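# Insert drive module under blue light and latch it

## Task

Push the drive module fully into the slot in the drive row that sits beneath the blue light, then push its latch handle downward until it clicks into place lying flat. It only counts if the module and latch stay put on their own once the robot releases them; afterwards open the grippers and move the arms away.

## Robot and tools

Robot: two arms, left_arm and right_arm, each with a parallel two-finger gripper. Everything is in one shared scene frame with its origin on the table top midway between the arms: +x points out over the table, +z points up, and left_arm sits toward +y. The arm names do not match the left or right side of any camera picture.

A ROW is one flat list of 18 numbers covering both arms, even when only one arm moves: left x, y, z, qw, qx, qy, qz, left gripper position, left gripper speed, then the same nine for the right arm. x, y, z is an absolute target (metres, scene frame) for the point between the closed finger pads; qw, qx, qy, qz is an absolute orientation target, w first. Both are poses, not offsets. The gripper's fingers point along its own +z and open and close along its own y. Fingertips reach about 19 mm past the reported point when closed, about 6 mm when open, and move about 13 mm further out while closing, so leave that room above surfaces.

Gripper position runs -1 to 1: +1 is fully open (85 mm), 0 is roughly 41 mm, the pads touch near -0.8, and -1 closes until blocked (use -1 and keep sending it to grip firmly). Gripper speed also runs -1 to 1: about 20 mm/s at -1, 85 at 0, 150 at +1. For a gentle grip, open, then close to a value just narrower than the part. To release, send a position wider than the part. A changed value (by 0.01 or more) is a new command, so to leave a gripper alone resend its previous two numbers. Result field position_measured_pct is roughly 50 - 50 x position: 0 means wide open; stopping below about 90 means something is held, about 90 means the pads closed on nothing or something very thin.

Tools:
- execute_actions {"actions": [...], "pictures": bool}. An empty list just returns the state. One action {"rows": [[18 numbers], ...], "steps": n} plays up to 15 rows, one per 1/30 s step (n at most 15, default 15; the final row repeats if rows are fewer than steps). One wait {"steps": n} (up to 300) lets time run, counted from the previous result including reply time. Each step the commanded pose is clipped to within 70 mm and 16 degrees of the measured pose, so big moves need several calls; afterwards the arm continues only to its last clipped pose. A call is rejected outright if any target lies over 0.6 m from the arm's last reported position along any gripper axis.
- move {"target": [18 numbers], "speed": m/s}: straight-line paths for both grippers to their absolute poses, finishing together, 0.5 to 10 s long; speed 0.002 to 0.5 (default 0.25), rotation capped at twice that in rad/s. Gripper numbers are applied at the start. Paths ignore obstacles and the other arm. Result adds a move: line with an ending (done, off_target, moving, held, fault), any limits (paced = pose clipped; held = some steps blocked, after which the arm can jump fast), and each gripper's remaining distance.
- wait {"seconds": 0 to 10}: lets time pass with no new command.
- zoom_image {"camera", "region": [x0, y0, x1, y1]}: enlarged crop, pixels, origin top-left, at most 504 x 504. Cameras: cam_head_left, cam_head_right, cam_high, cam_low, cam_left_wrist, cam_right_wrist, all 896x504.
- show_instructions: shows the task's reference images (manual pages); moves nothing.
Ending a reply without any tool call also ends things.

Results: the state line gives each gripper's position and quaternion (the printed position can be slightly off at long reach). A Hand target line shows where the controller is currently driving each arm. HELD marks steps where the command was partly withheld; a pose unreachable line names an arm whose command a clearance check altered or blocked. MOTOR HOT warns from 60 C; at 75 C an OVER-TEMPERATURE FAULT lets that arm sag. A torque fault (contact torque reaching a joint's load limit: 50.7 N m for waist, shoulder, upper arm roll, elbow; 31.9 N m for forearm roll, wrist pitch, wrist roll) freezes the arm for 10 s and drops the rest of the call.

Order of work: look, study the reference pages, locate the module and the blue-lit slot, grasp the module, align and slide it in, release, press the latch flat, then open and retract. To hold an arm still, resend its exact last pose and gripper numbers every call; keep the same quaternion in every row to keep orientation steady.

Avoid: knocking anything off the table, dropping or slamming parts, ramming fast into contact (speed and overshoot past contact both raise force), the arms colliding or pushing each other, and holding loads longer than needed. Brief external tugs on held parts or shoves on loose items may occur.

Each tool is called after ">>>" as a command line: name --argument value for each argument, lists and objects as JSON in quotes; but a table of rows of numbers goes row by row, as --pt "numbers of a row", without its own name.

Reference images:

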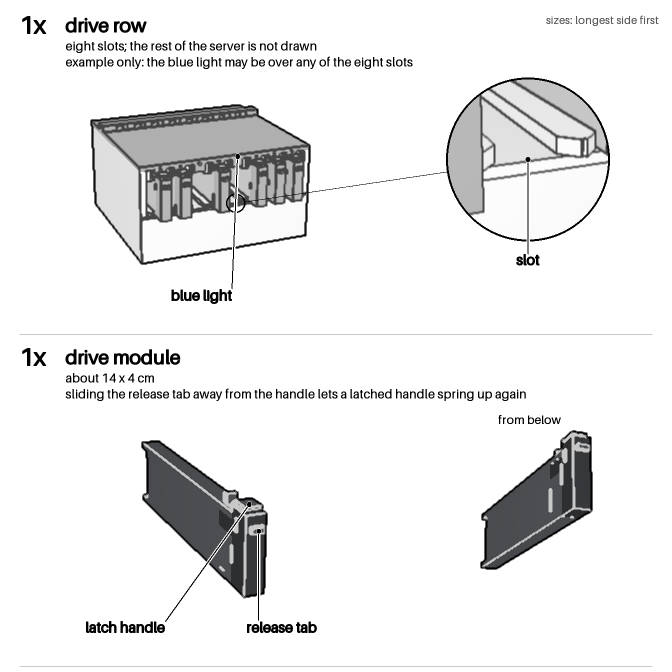

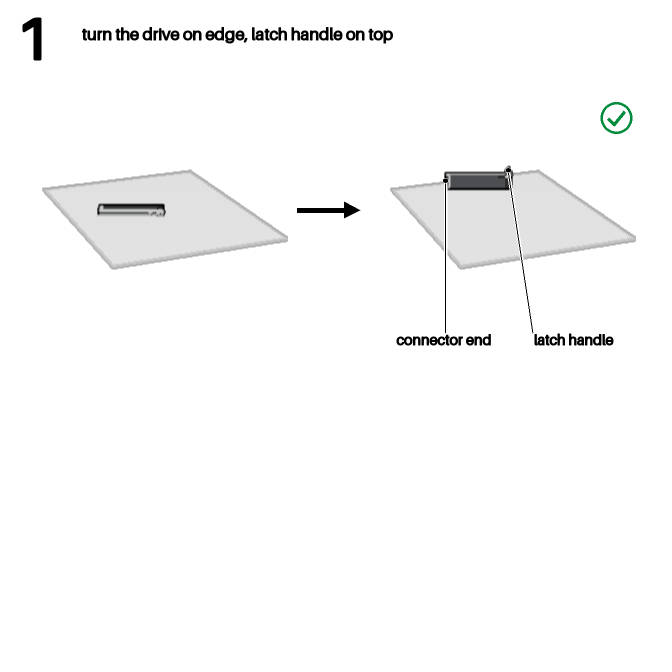

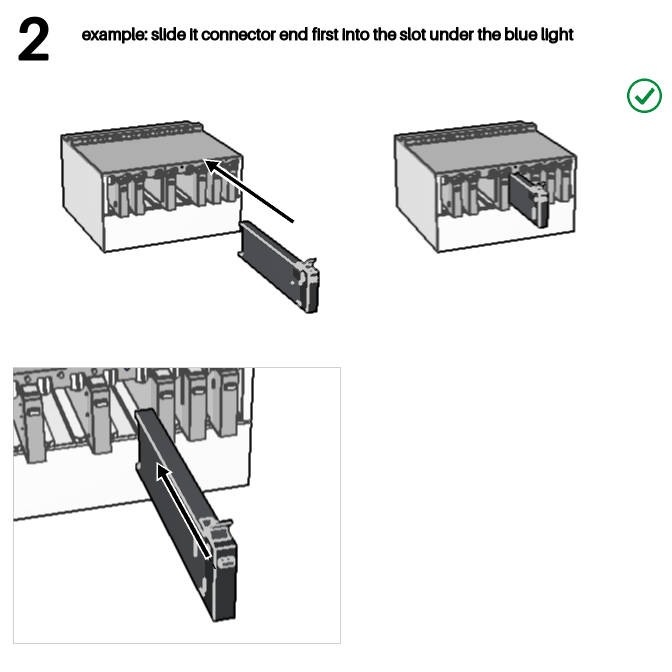

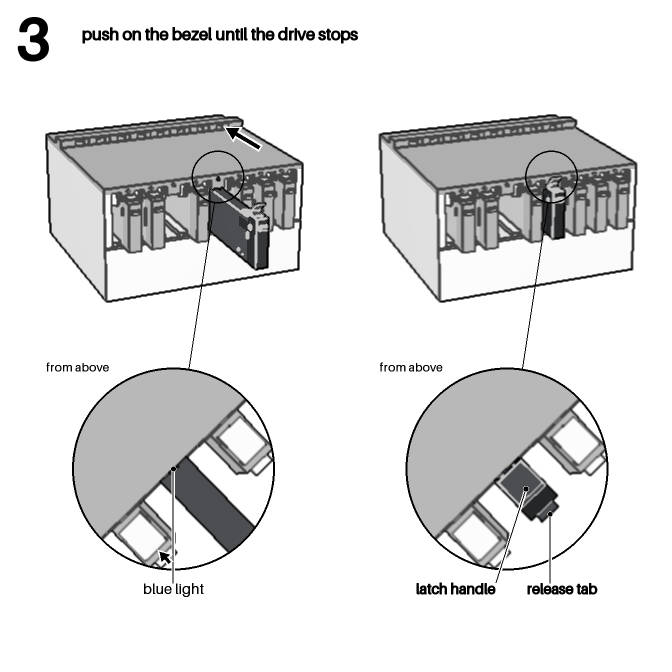

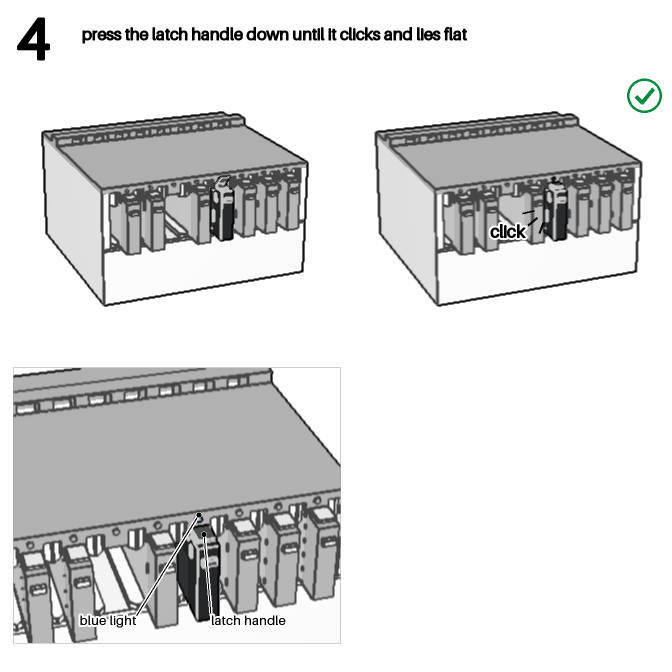

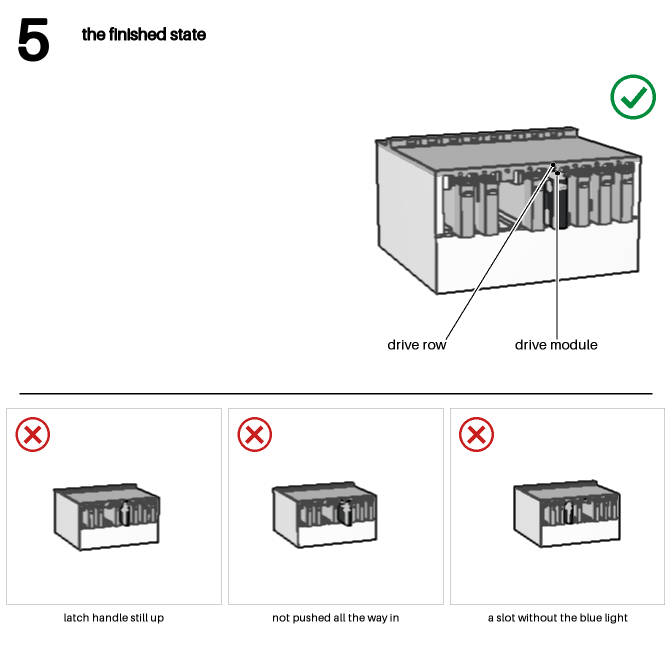

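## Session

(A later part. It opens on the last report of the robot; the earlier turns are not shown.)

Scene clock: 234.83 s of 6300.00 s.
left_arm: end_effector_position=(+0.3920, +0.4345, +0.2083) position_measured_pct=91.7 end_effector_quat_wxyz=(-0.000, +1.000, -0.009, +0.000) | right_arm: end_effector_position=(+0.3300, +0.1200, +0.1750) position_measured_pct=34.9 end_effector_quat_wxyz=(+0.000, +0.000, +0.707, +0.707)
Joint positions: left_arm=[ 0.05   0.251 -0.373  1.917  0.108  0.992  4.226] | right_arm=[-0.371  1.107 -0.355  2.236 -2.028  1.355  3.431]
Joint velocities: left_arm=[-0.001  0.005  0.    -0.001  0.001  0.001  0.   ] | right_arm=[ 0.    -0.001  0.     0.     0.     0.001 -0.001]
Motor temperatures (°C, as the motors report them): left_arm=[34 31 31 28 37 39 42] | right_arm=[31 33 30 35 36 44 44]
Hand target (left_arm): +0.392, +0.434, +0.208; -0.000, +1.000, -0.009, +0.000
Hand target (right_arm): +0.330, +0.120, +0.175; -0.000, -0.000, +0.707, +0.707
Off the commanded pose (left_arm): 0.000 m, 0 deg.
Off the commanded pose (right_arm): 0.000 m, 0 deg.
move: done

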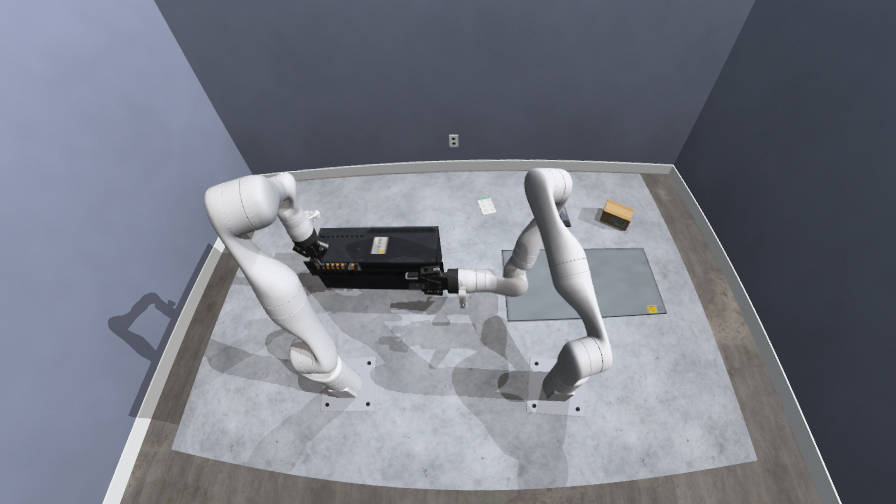

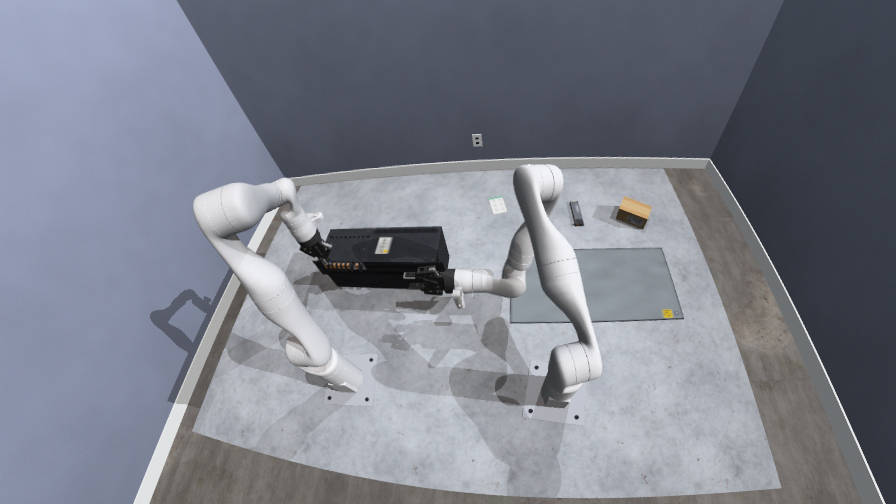

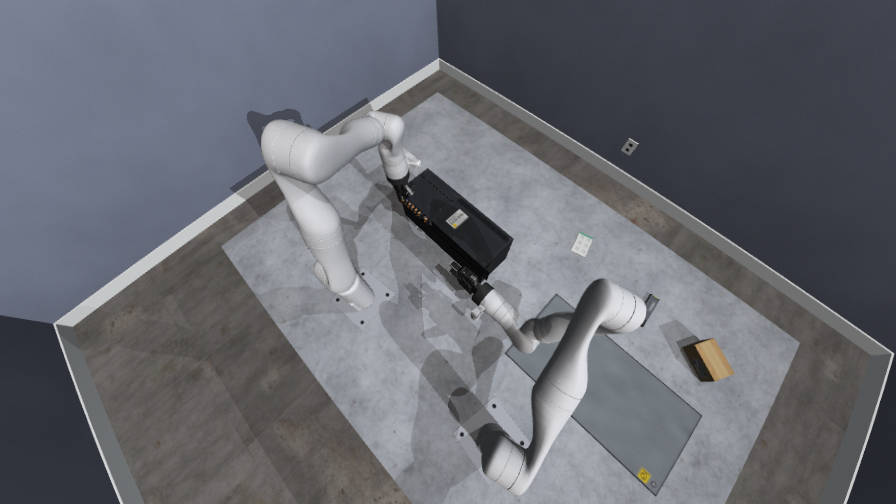

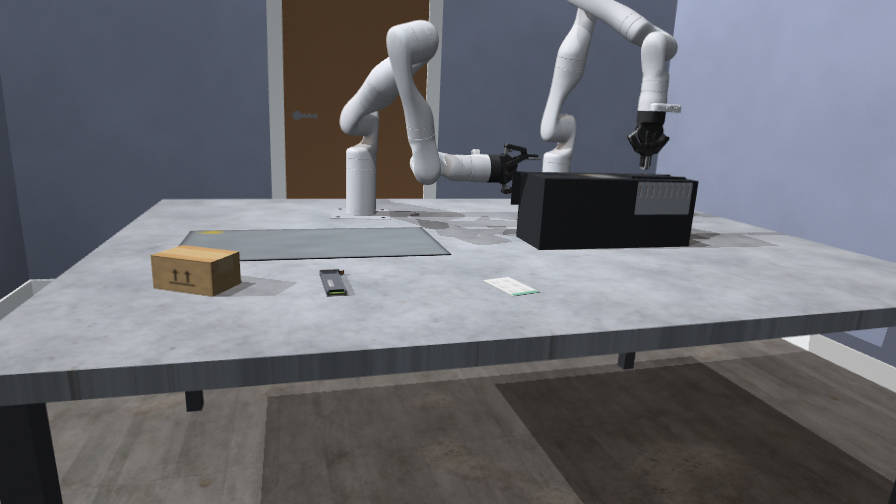

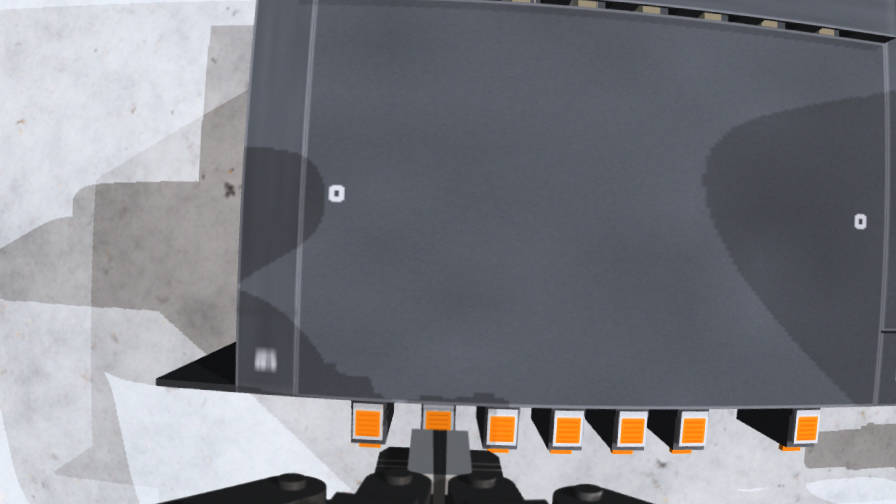

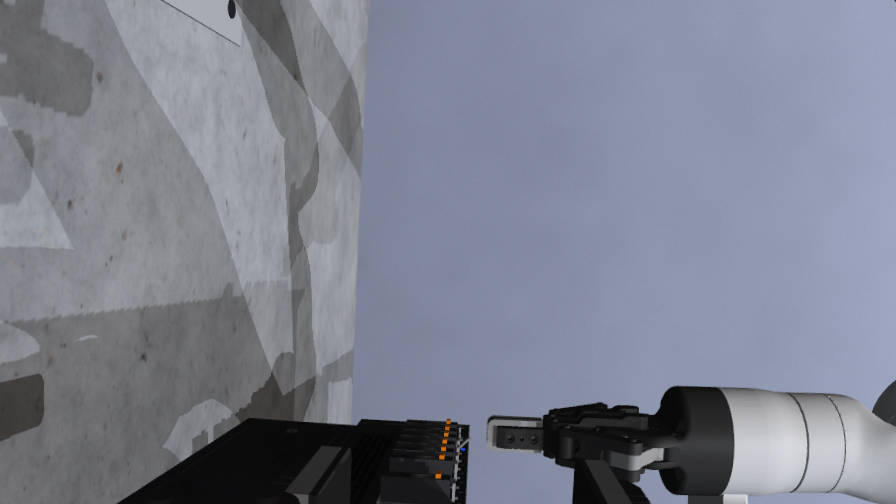

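>>> move --target '[0.391,0.4345,0.186,0,1,-0.0087,0,-1,0,0.33,0.12,0.175,0,0,0.7071,0.7071,0.3,0]' --speed 0.015

>>> move --target '[0.36,0.4348,0.22,0,1,-0.0087,0,-1,0,0.33,0.12,0.175,0,0,0.7071,0.7071,0.3,0]' --speed 0.05

Scene clock: 263.40 s of 6300.00 s.
left_arm: end_effector_position=(+0.3912, +0.4347, +0.1894) position_measured_pct=91.7 end_effector_quat_wxyz=(+0.000, +1.000, -0.009, +0.003) | right_arm: end_effector_position=(+0.3300, +0.1200, +0.1750) position_measured_pct=34.9 end_effector_quat_wxyz=(+0.000, -0.000, +0.707, +0.707)
Joint positions: left_arm=[ 0.041  0.274 -0.37   1.959  0.126  0.925  4.206] | right_arm=[-0.371  1.107 -0.355  2.236 -2.028  1.355  3.431]
Joint velocities: left_arm=[ 0.001 -0.002 -0.     0.004  0.001 -0.002 -0.001] | right_arm=[ 0.001  0.    -0.002 -0.    -0.001 -0.001 -0.   ]
Motor temperatures (°C, as the motors report them): left_arm=[34 32 31 28 37 39 42] | right_arm=[31 33 30 35 36 44 44]
Hand target (left_arm): +0.391, +0.434, +0.186; +0.000, +1.000, -0.009, +0.000
Hand target (right_arm): +0.330, +0.120, +0.175; -0.000, -0.000, +0.707, +0.707
Off the commanded pose (left_arm): 0.003 m, 0 deg.
Off the commanded pose (right_arm): 0.000 m, 0 deg.
After step 90, 23.87 s passed at rest.
move: done

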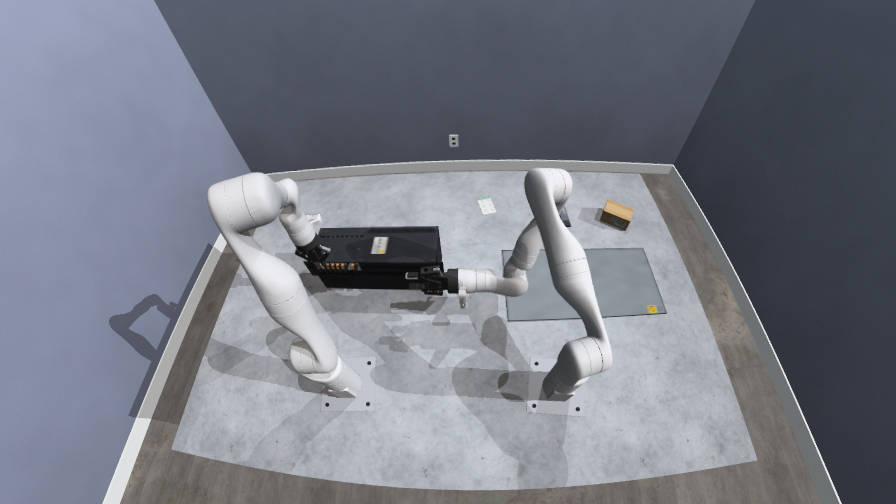

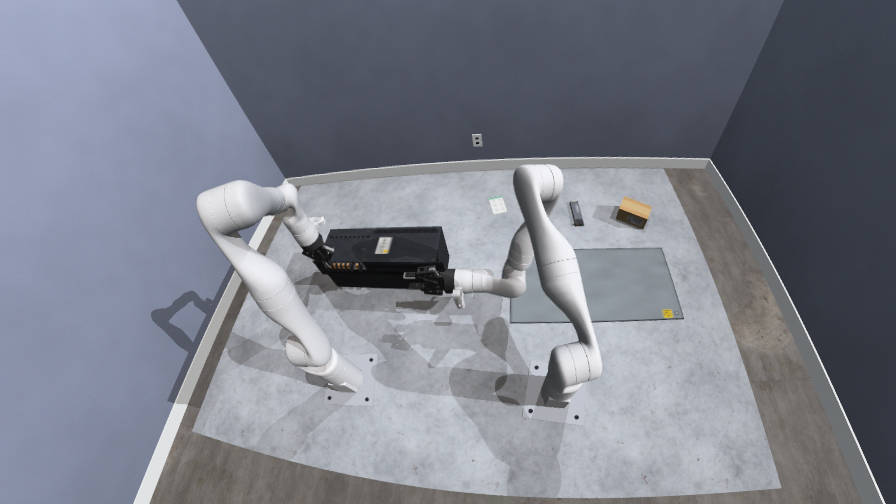

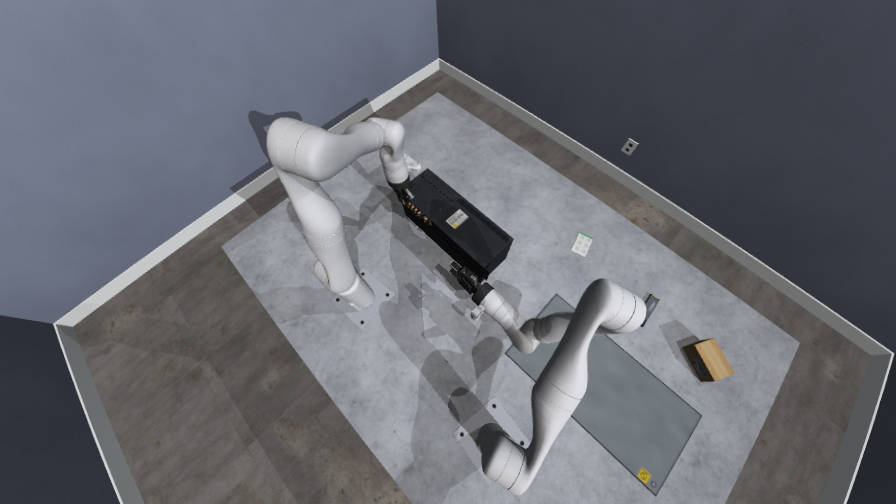

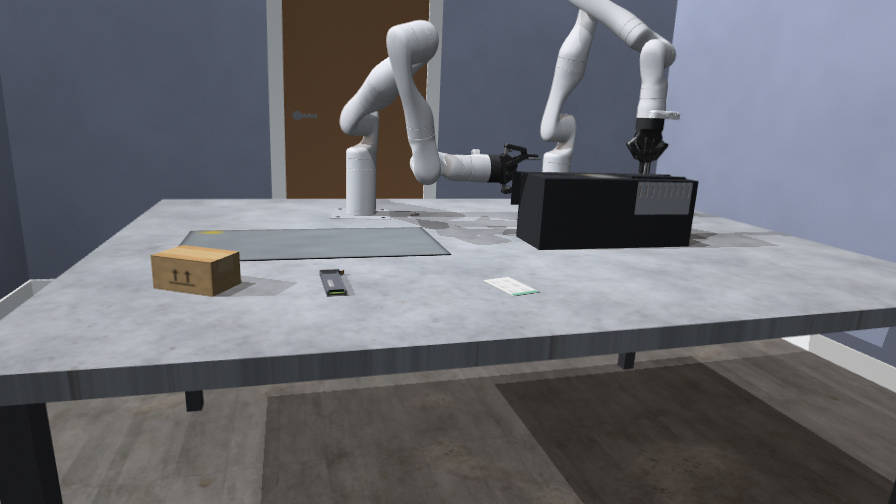

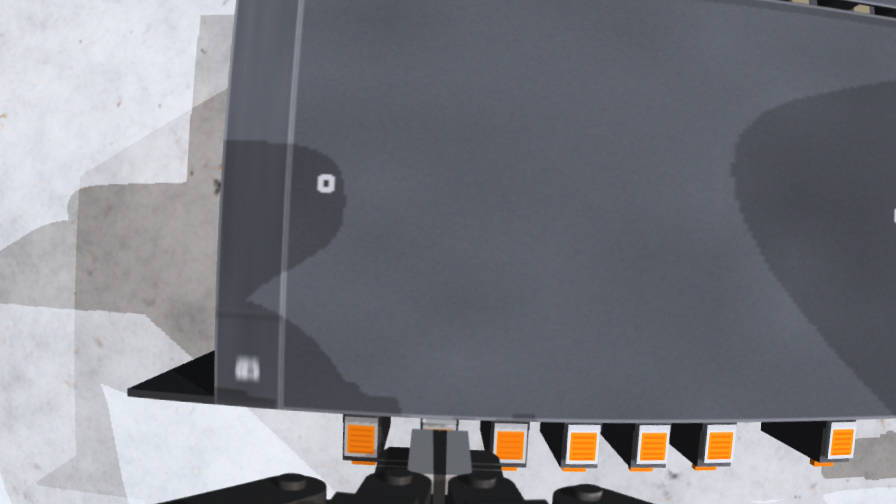

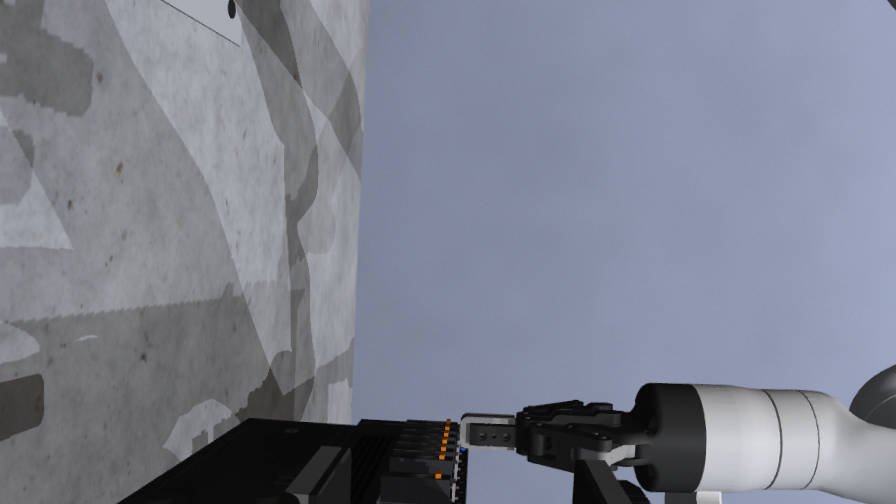

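Scene clock: 264.57 s of 6300.00 s.
left_arm: end_effector_position=(+0.3599, +0.4349, +0.2197) position_measured_pct=91.7 end_effector_quat_wxyz=(+0.000, +1.000, -0.009, -0.000) | right_arm: end_effector_position=(+0.3300, +0.1200, +0.1750) position_measured_pct=34.9 end_effector_quat_wxyz=(+0.000, -0.000, +0.707, +0.707)
Joint positions: left_arm=[ 0.049  0.168 -0.389  1.98   0.075  1.008  4.223] | right_arm=[-0.371  1.107 -0.355  2.236 -2.028  1.355  3.431]
Joint velocities: left_arm=[ 0.    -0.006  0.001 -0.003 -0.001  0.002  0.   ] | right_arm=[-0. -0. -0. -0. -0.  0.  0.]
Motor temperatures (°C, as the motors report them): left_arm=[34 32 31 28 37 39 42] | right_arm=[31 33 30 35 36 44 44]
Hand target (left_arm): +0.360, +0.435, +0.220; -0.000, +1.000, -0.009, -0.000
Hand target (right_arm): +0.330, +0.120, +0.175; -0.000, -0.000, +0.707, +0.707
Off the commanded pose (left_arm): 0.000 m, 0 deg.
Off the commanded pose (right_arm): 0.000 m, 0 deg.
move: done

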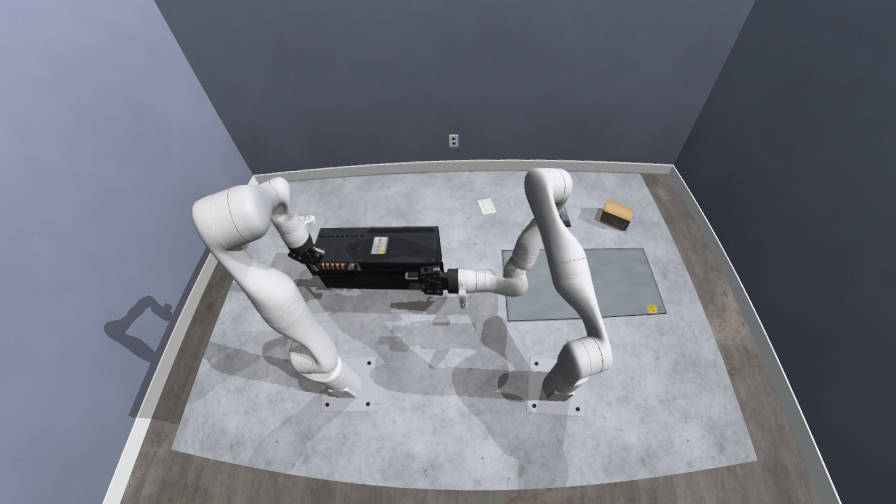

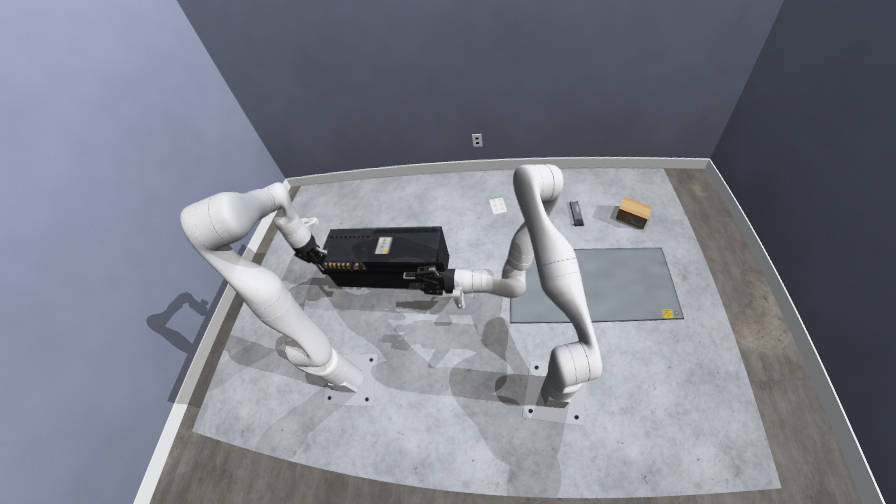

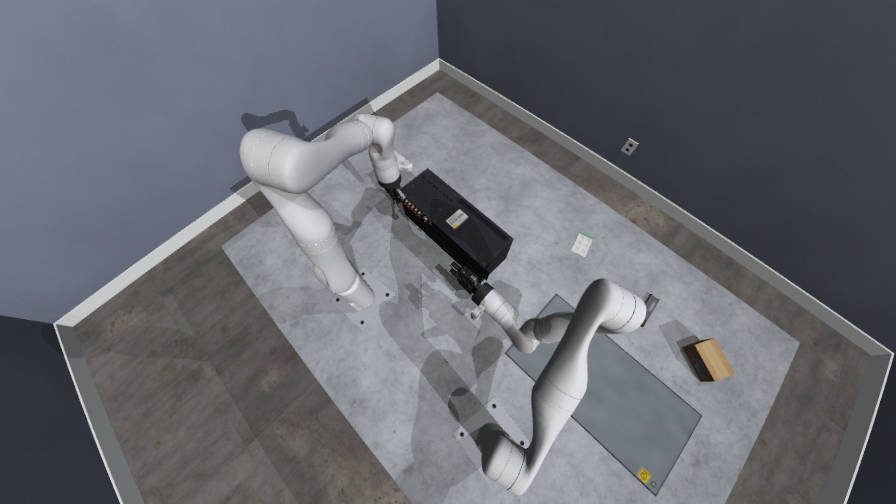

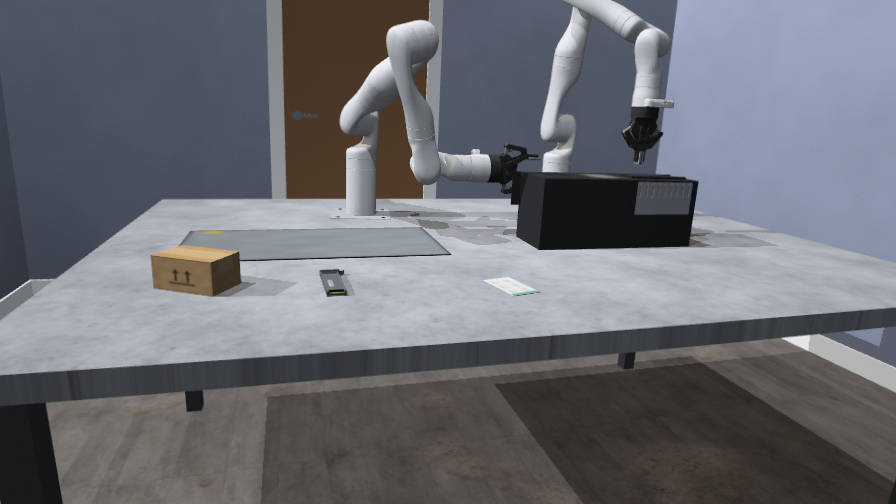

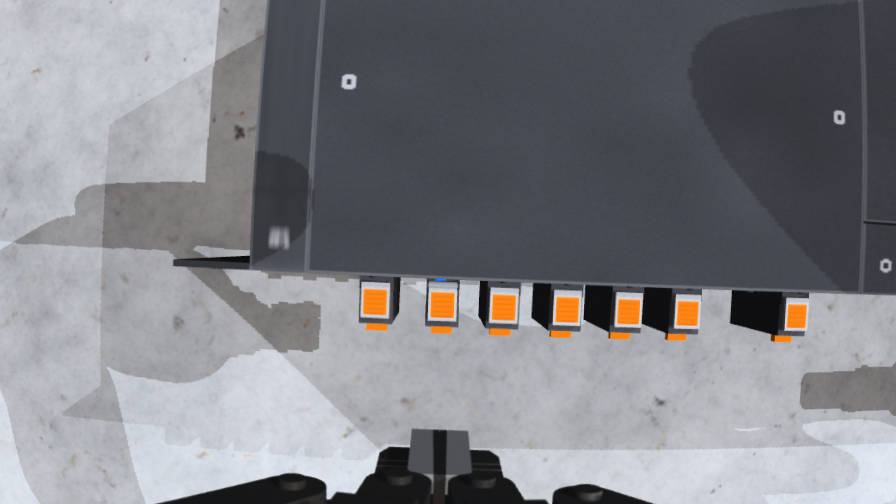

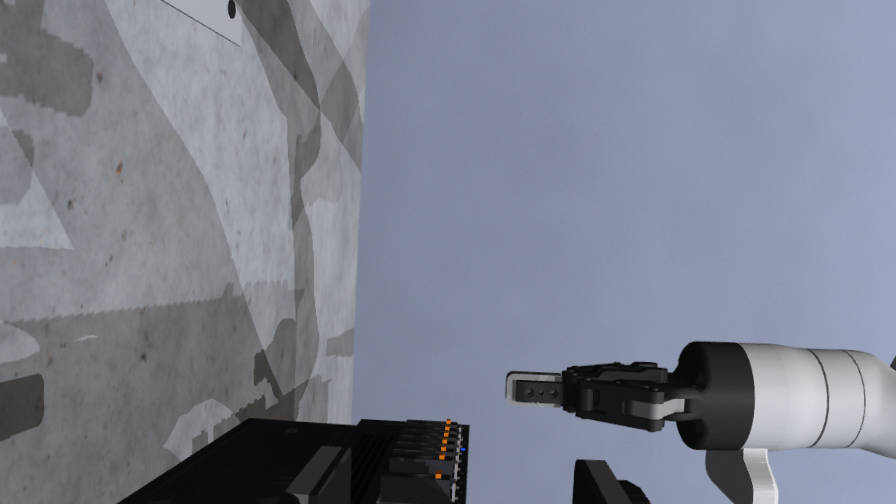

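Latched.

>>> move --target '[0.3,0.42,0.3,0,1,-0.0087,0,-1,0,0.3,-0.05,0.22,0,0,0.7071,0.7071,0.3,0]'

>>> finished_scene --scene 1

Scene clock: 273.00 s of 6300.00 s.
left_arm: end_effector_position=(+0.2997, +0.4202, +0.2997) position_measured_pct=91.7 end_effector_quat_wxyz=(-0.000, +1.000, -0.008, -0.000) | right_arm: end_effector_position=(+0.2998, -0.0498, +0.2200) position_measured_pct=34.9 end_effector_quat_wxyz=(+0.000, -0.001, +0.707, +0.707)
Joint positions: left_arm=[ 0.088 -0.075 -0.376  1.943 -0.029  1.268  4.32 ] | right_arm=[ 0.02   0.975 -0.136  2.456 -1.523  1.44   3.42 ]
Joint velocities: left_arm=[ 0.    -0.001  0.     0.    -0.    -0.    -0.001] | right_arm=[ 0.003 -0.001  0.003 -0.     0.001  0.003 -0.001]
Motor temperatures (°C, as the motors report them): left_arm=[34 32 31 28 37 39 42] | right_arm=[31 33 30 35 36 44 44]
Hand target (left_arm): +0.300, +0.420, +0.300; -0.000, +1.000, -0.008, +0.000
Hand target (right_arm): +0.300, -0.050, +0.220; +0.000, -0.001, +0.707, +0.707
Off the commanded pose (left_arm): 0.000 m, 0 deg.
Off the commanded pose (right_arm): 0.000 m, 0 deg.
After step 90, 4.10 s passed at rest.
move: done

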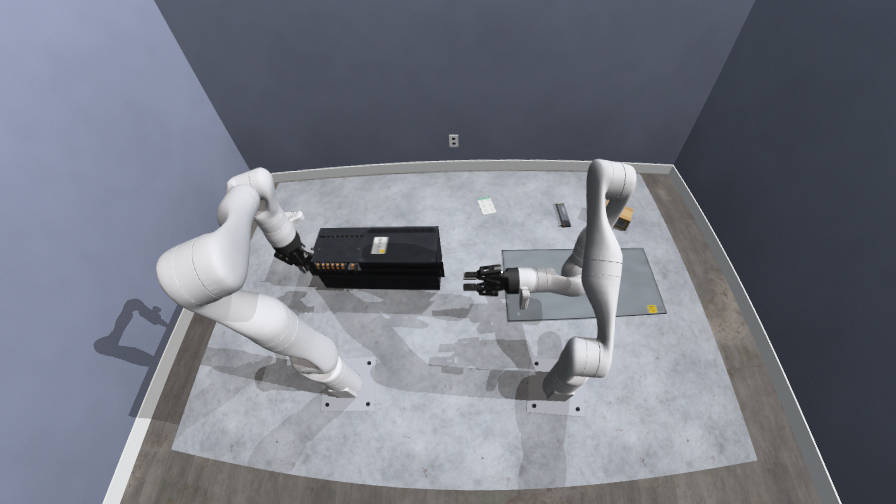

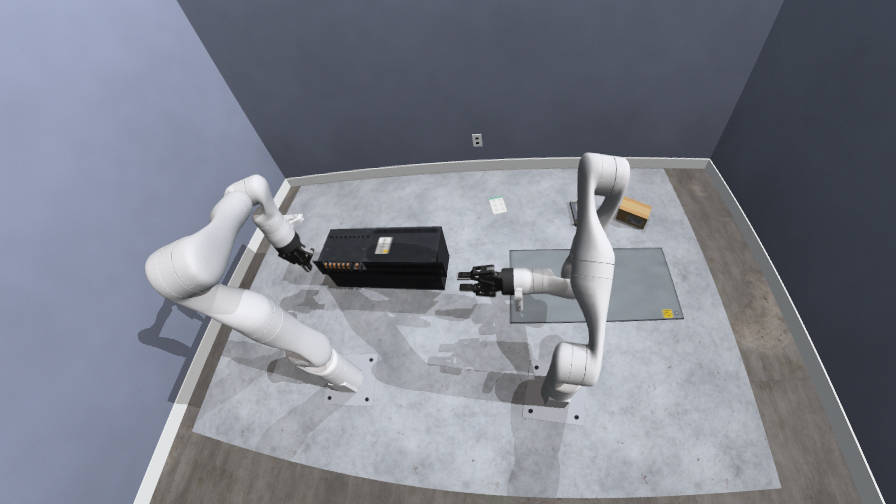

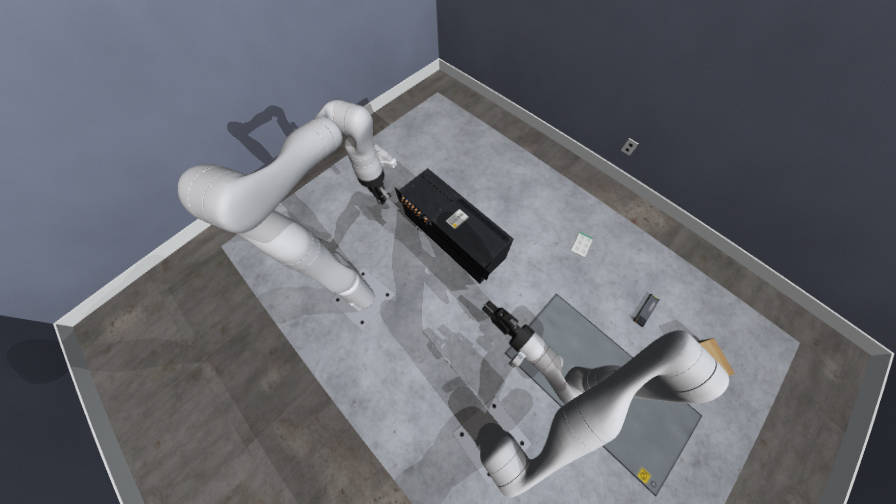

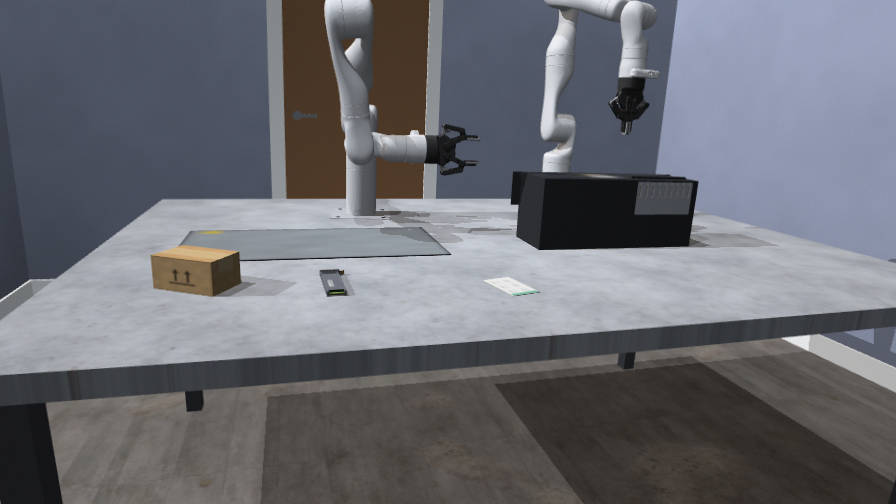

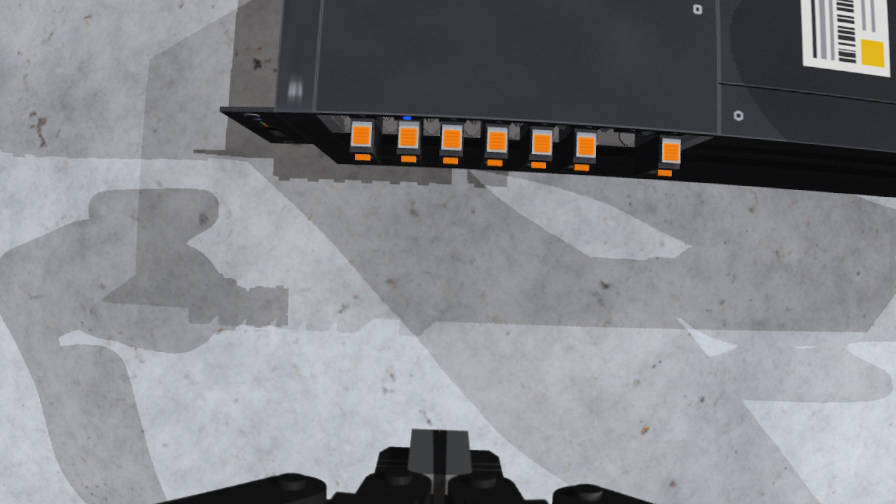

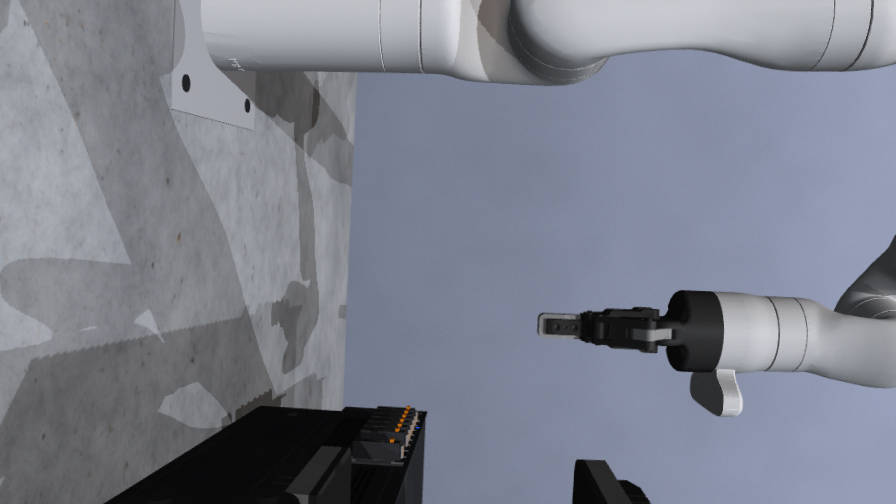

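The scene is finished: the task was done.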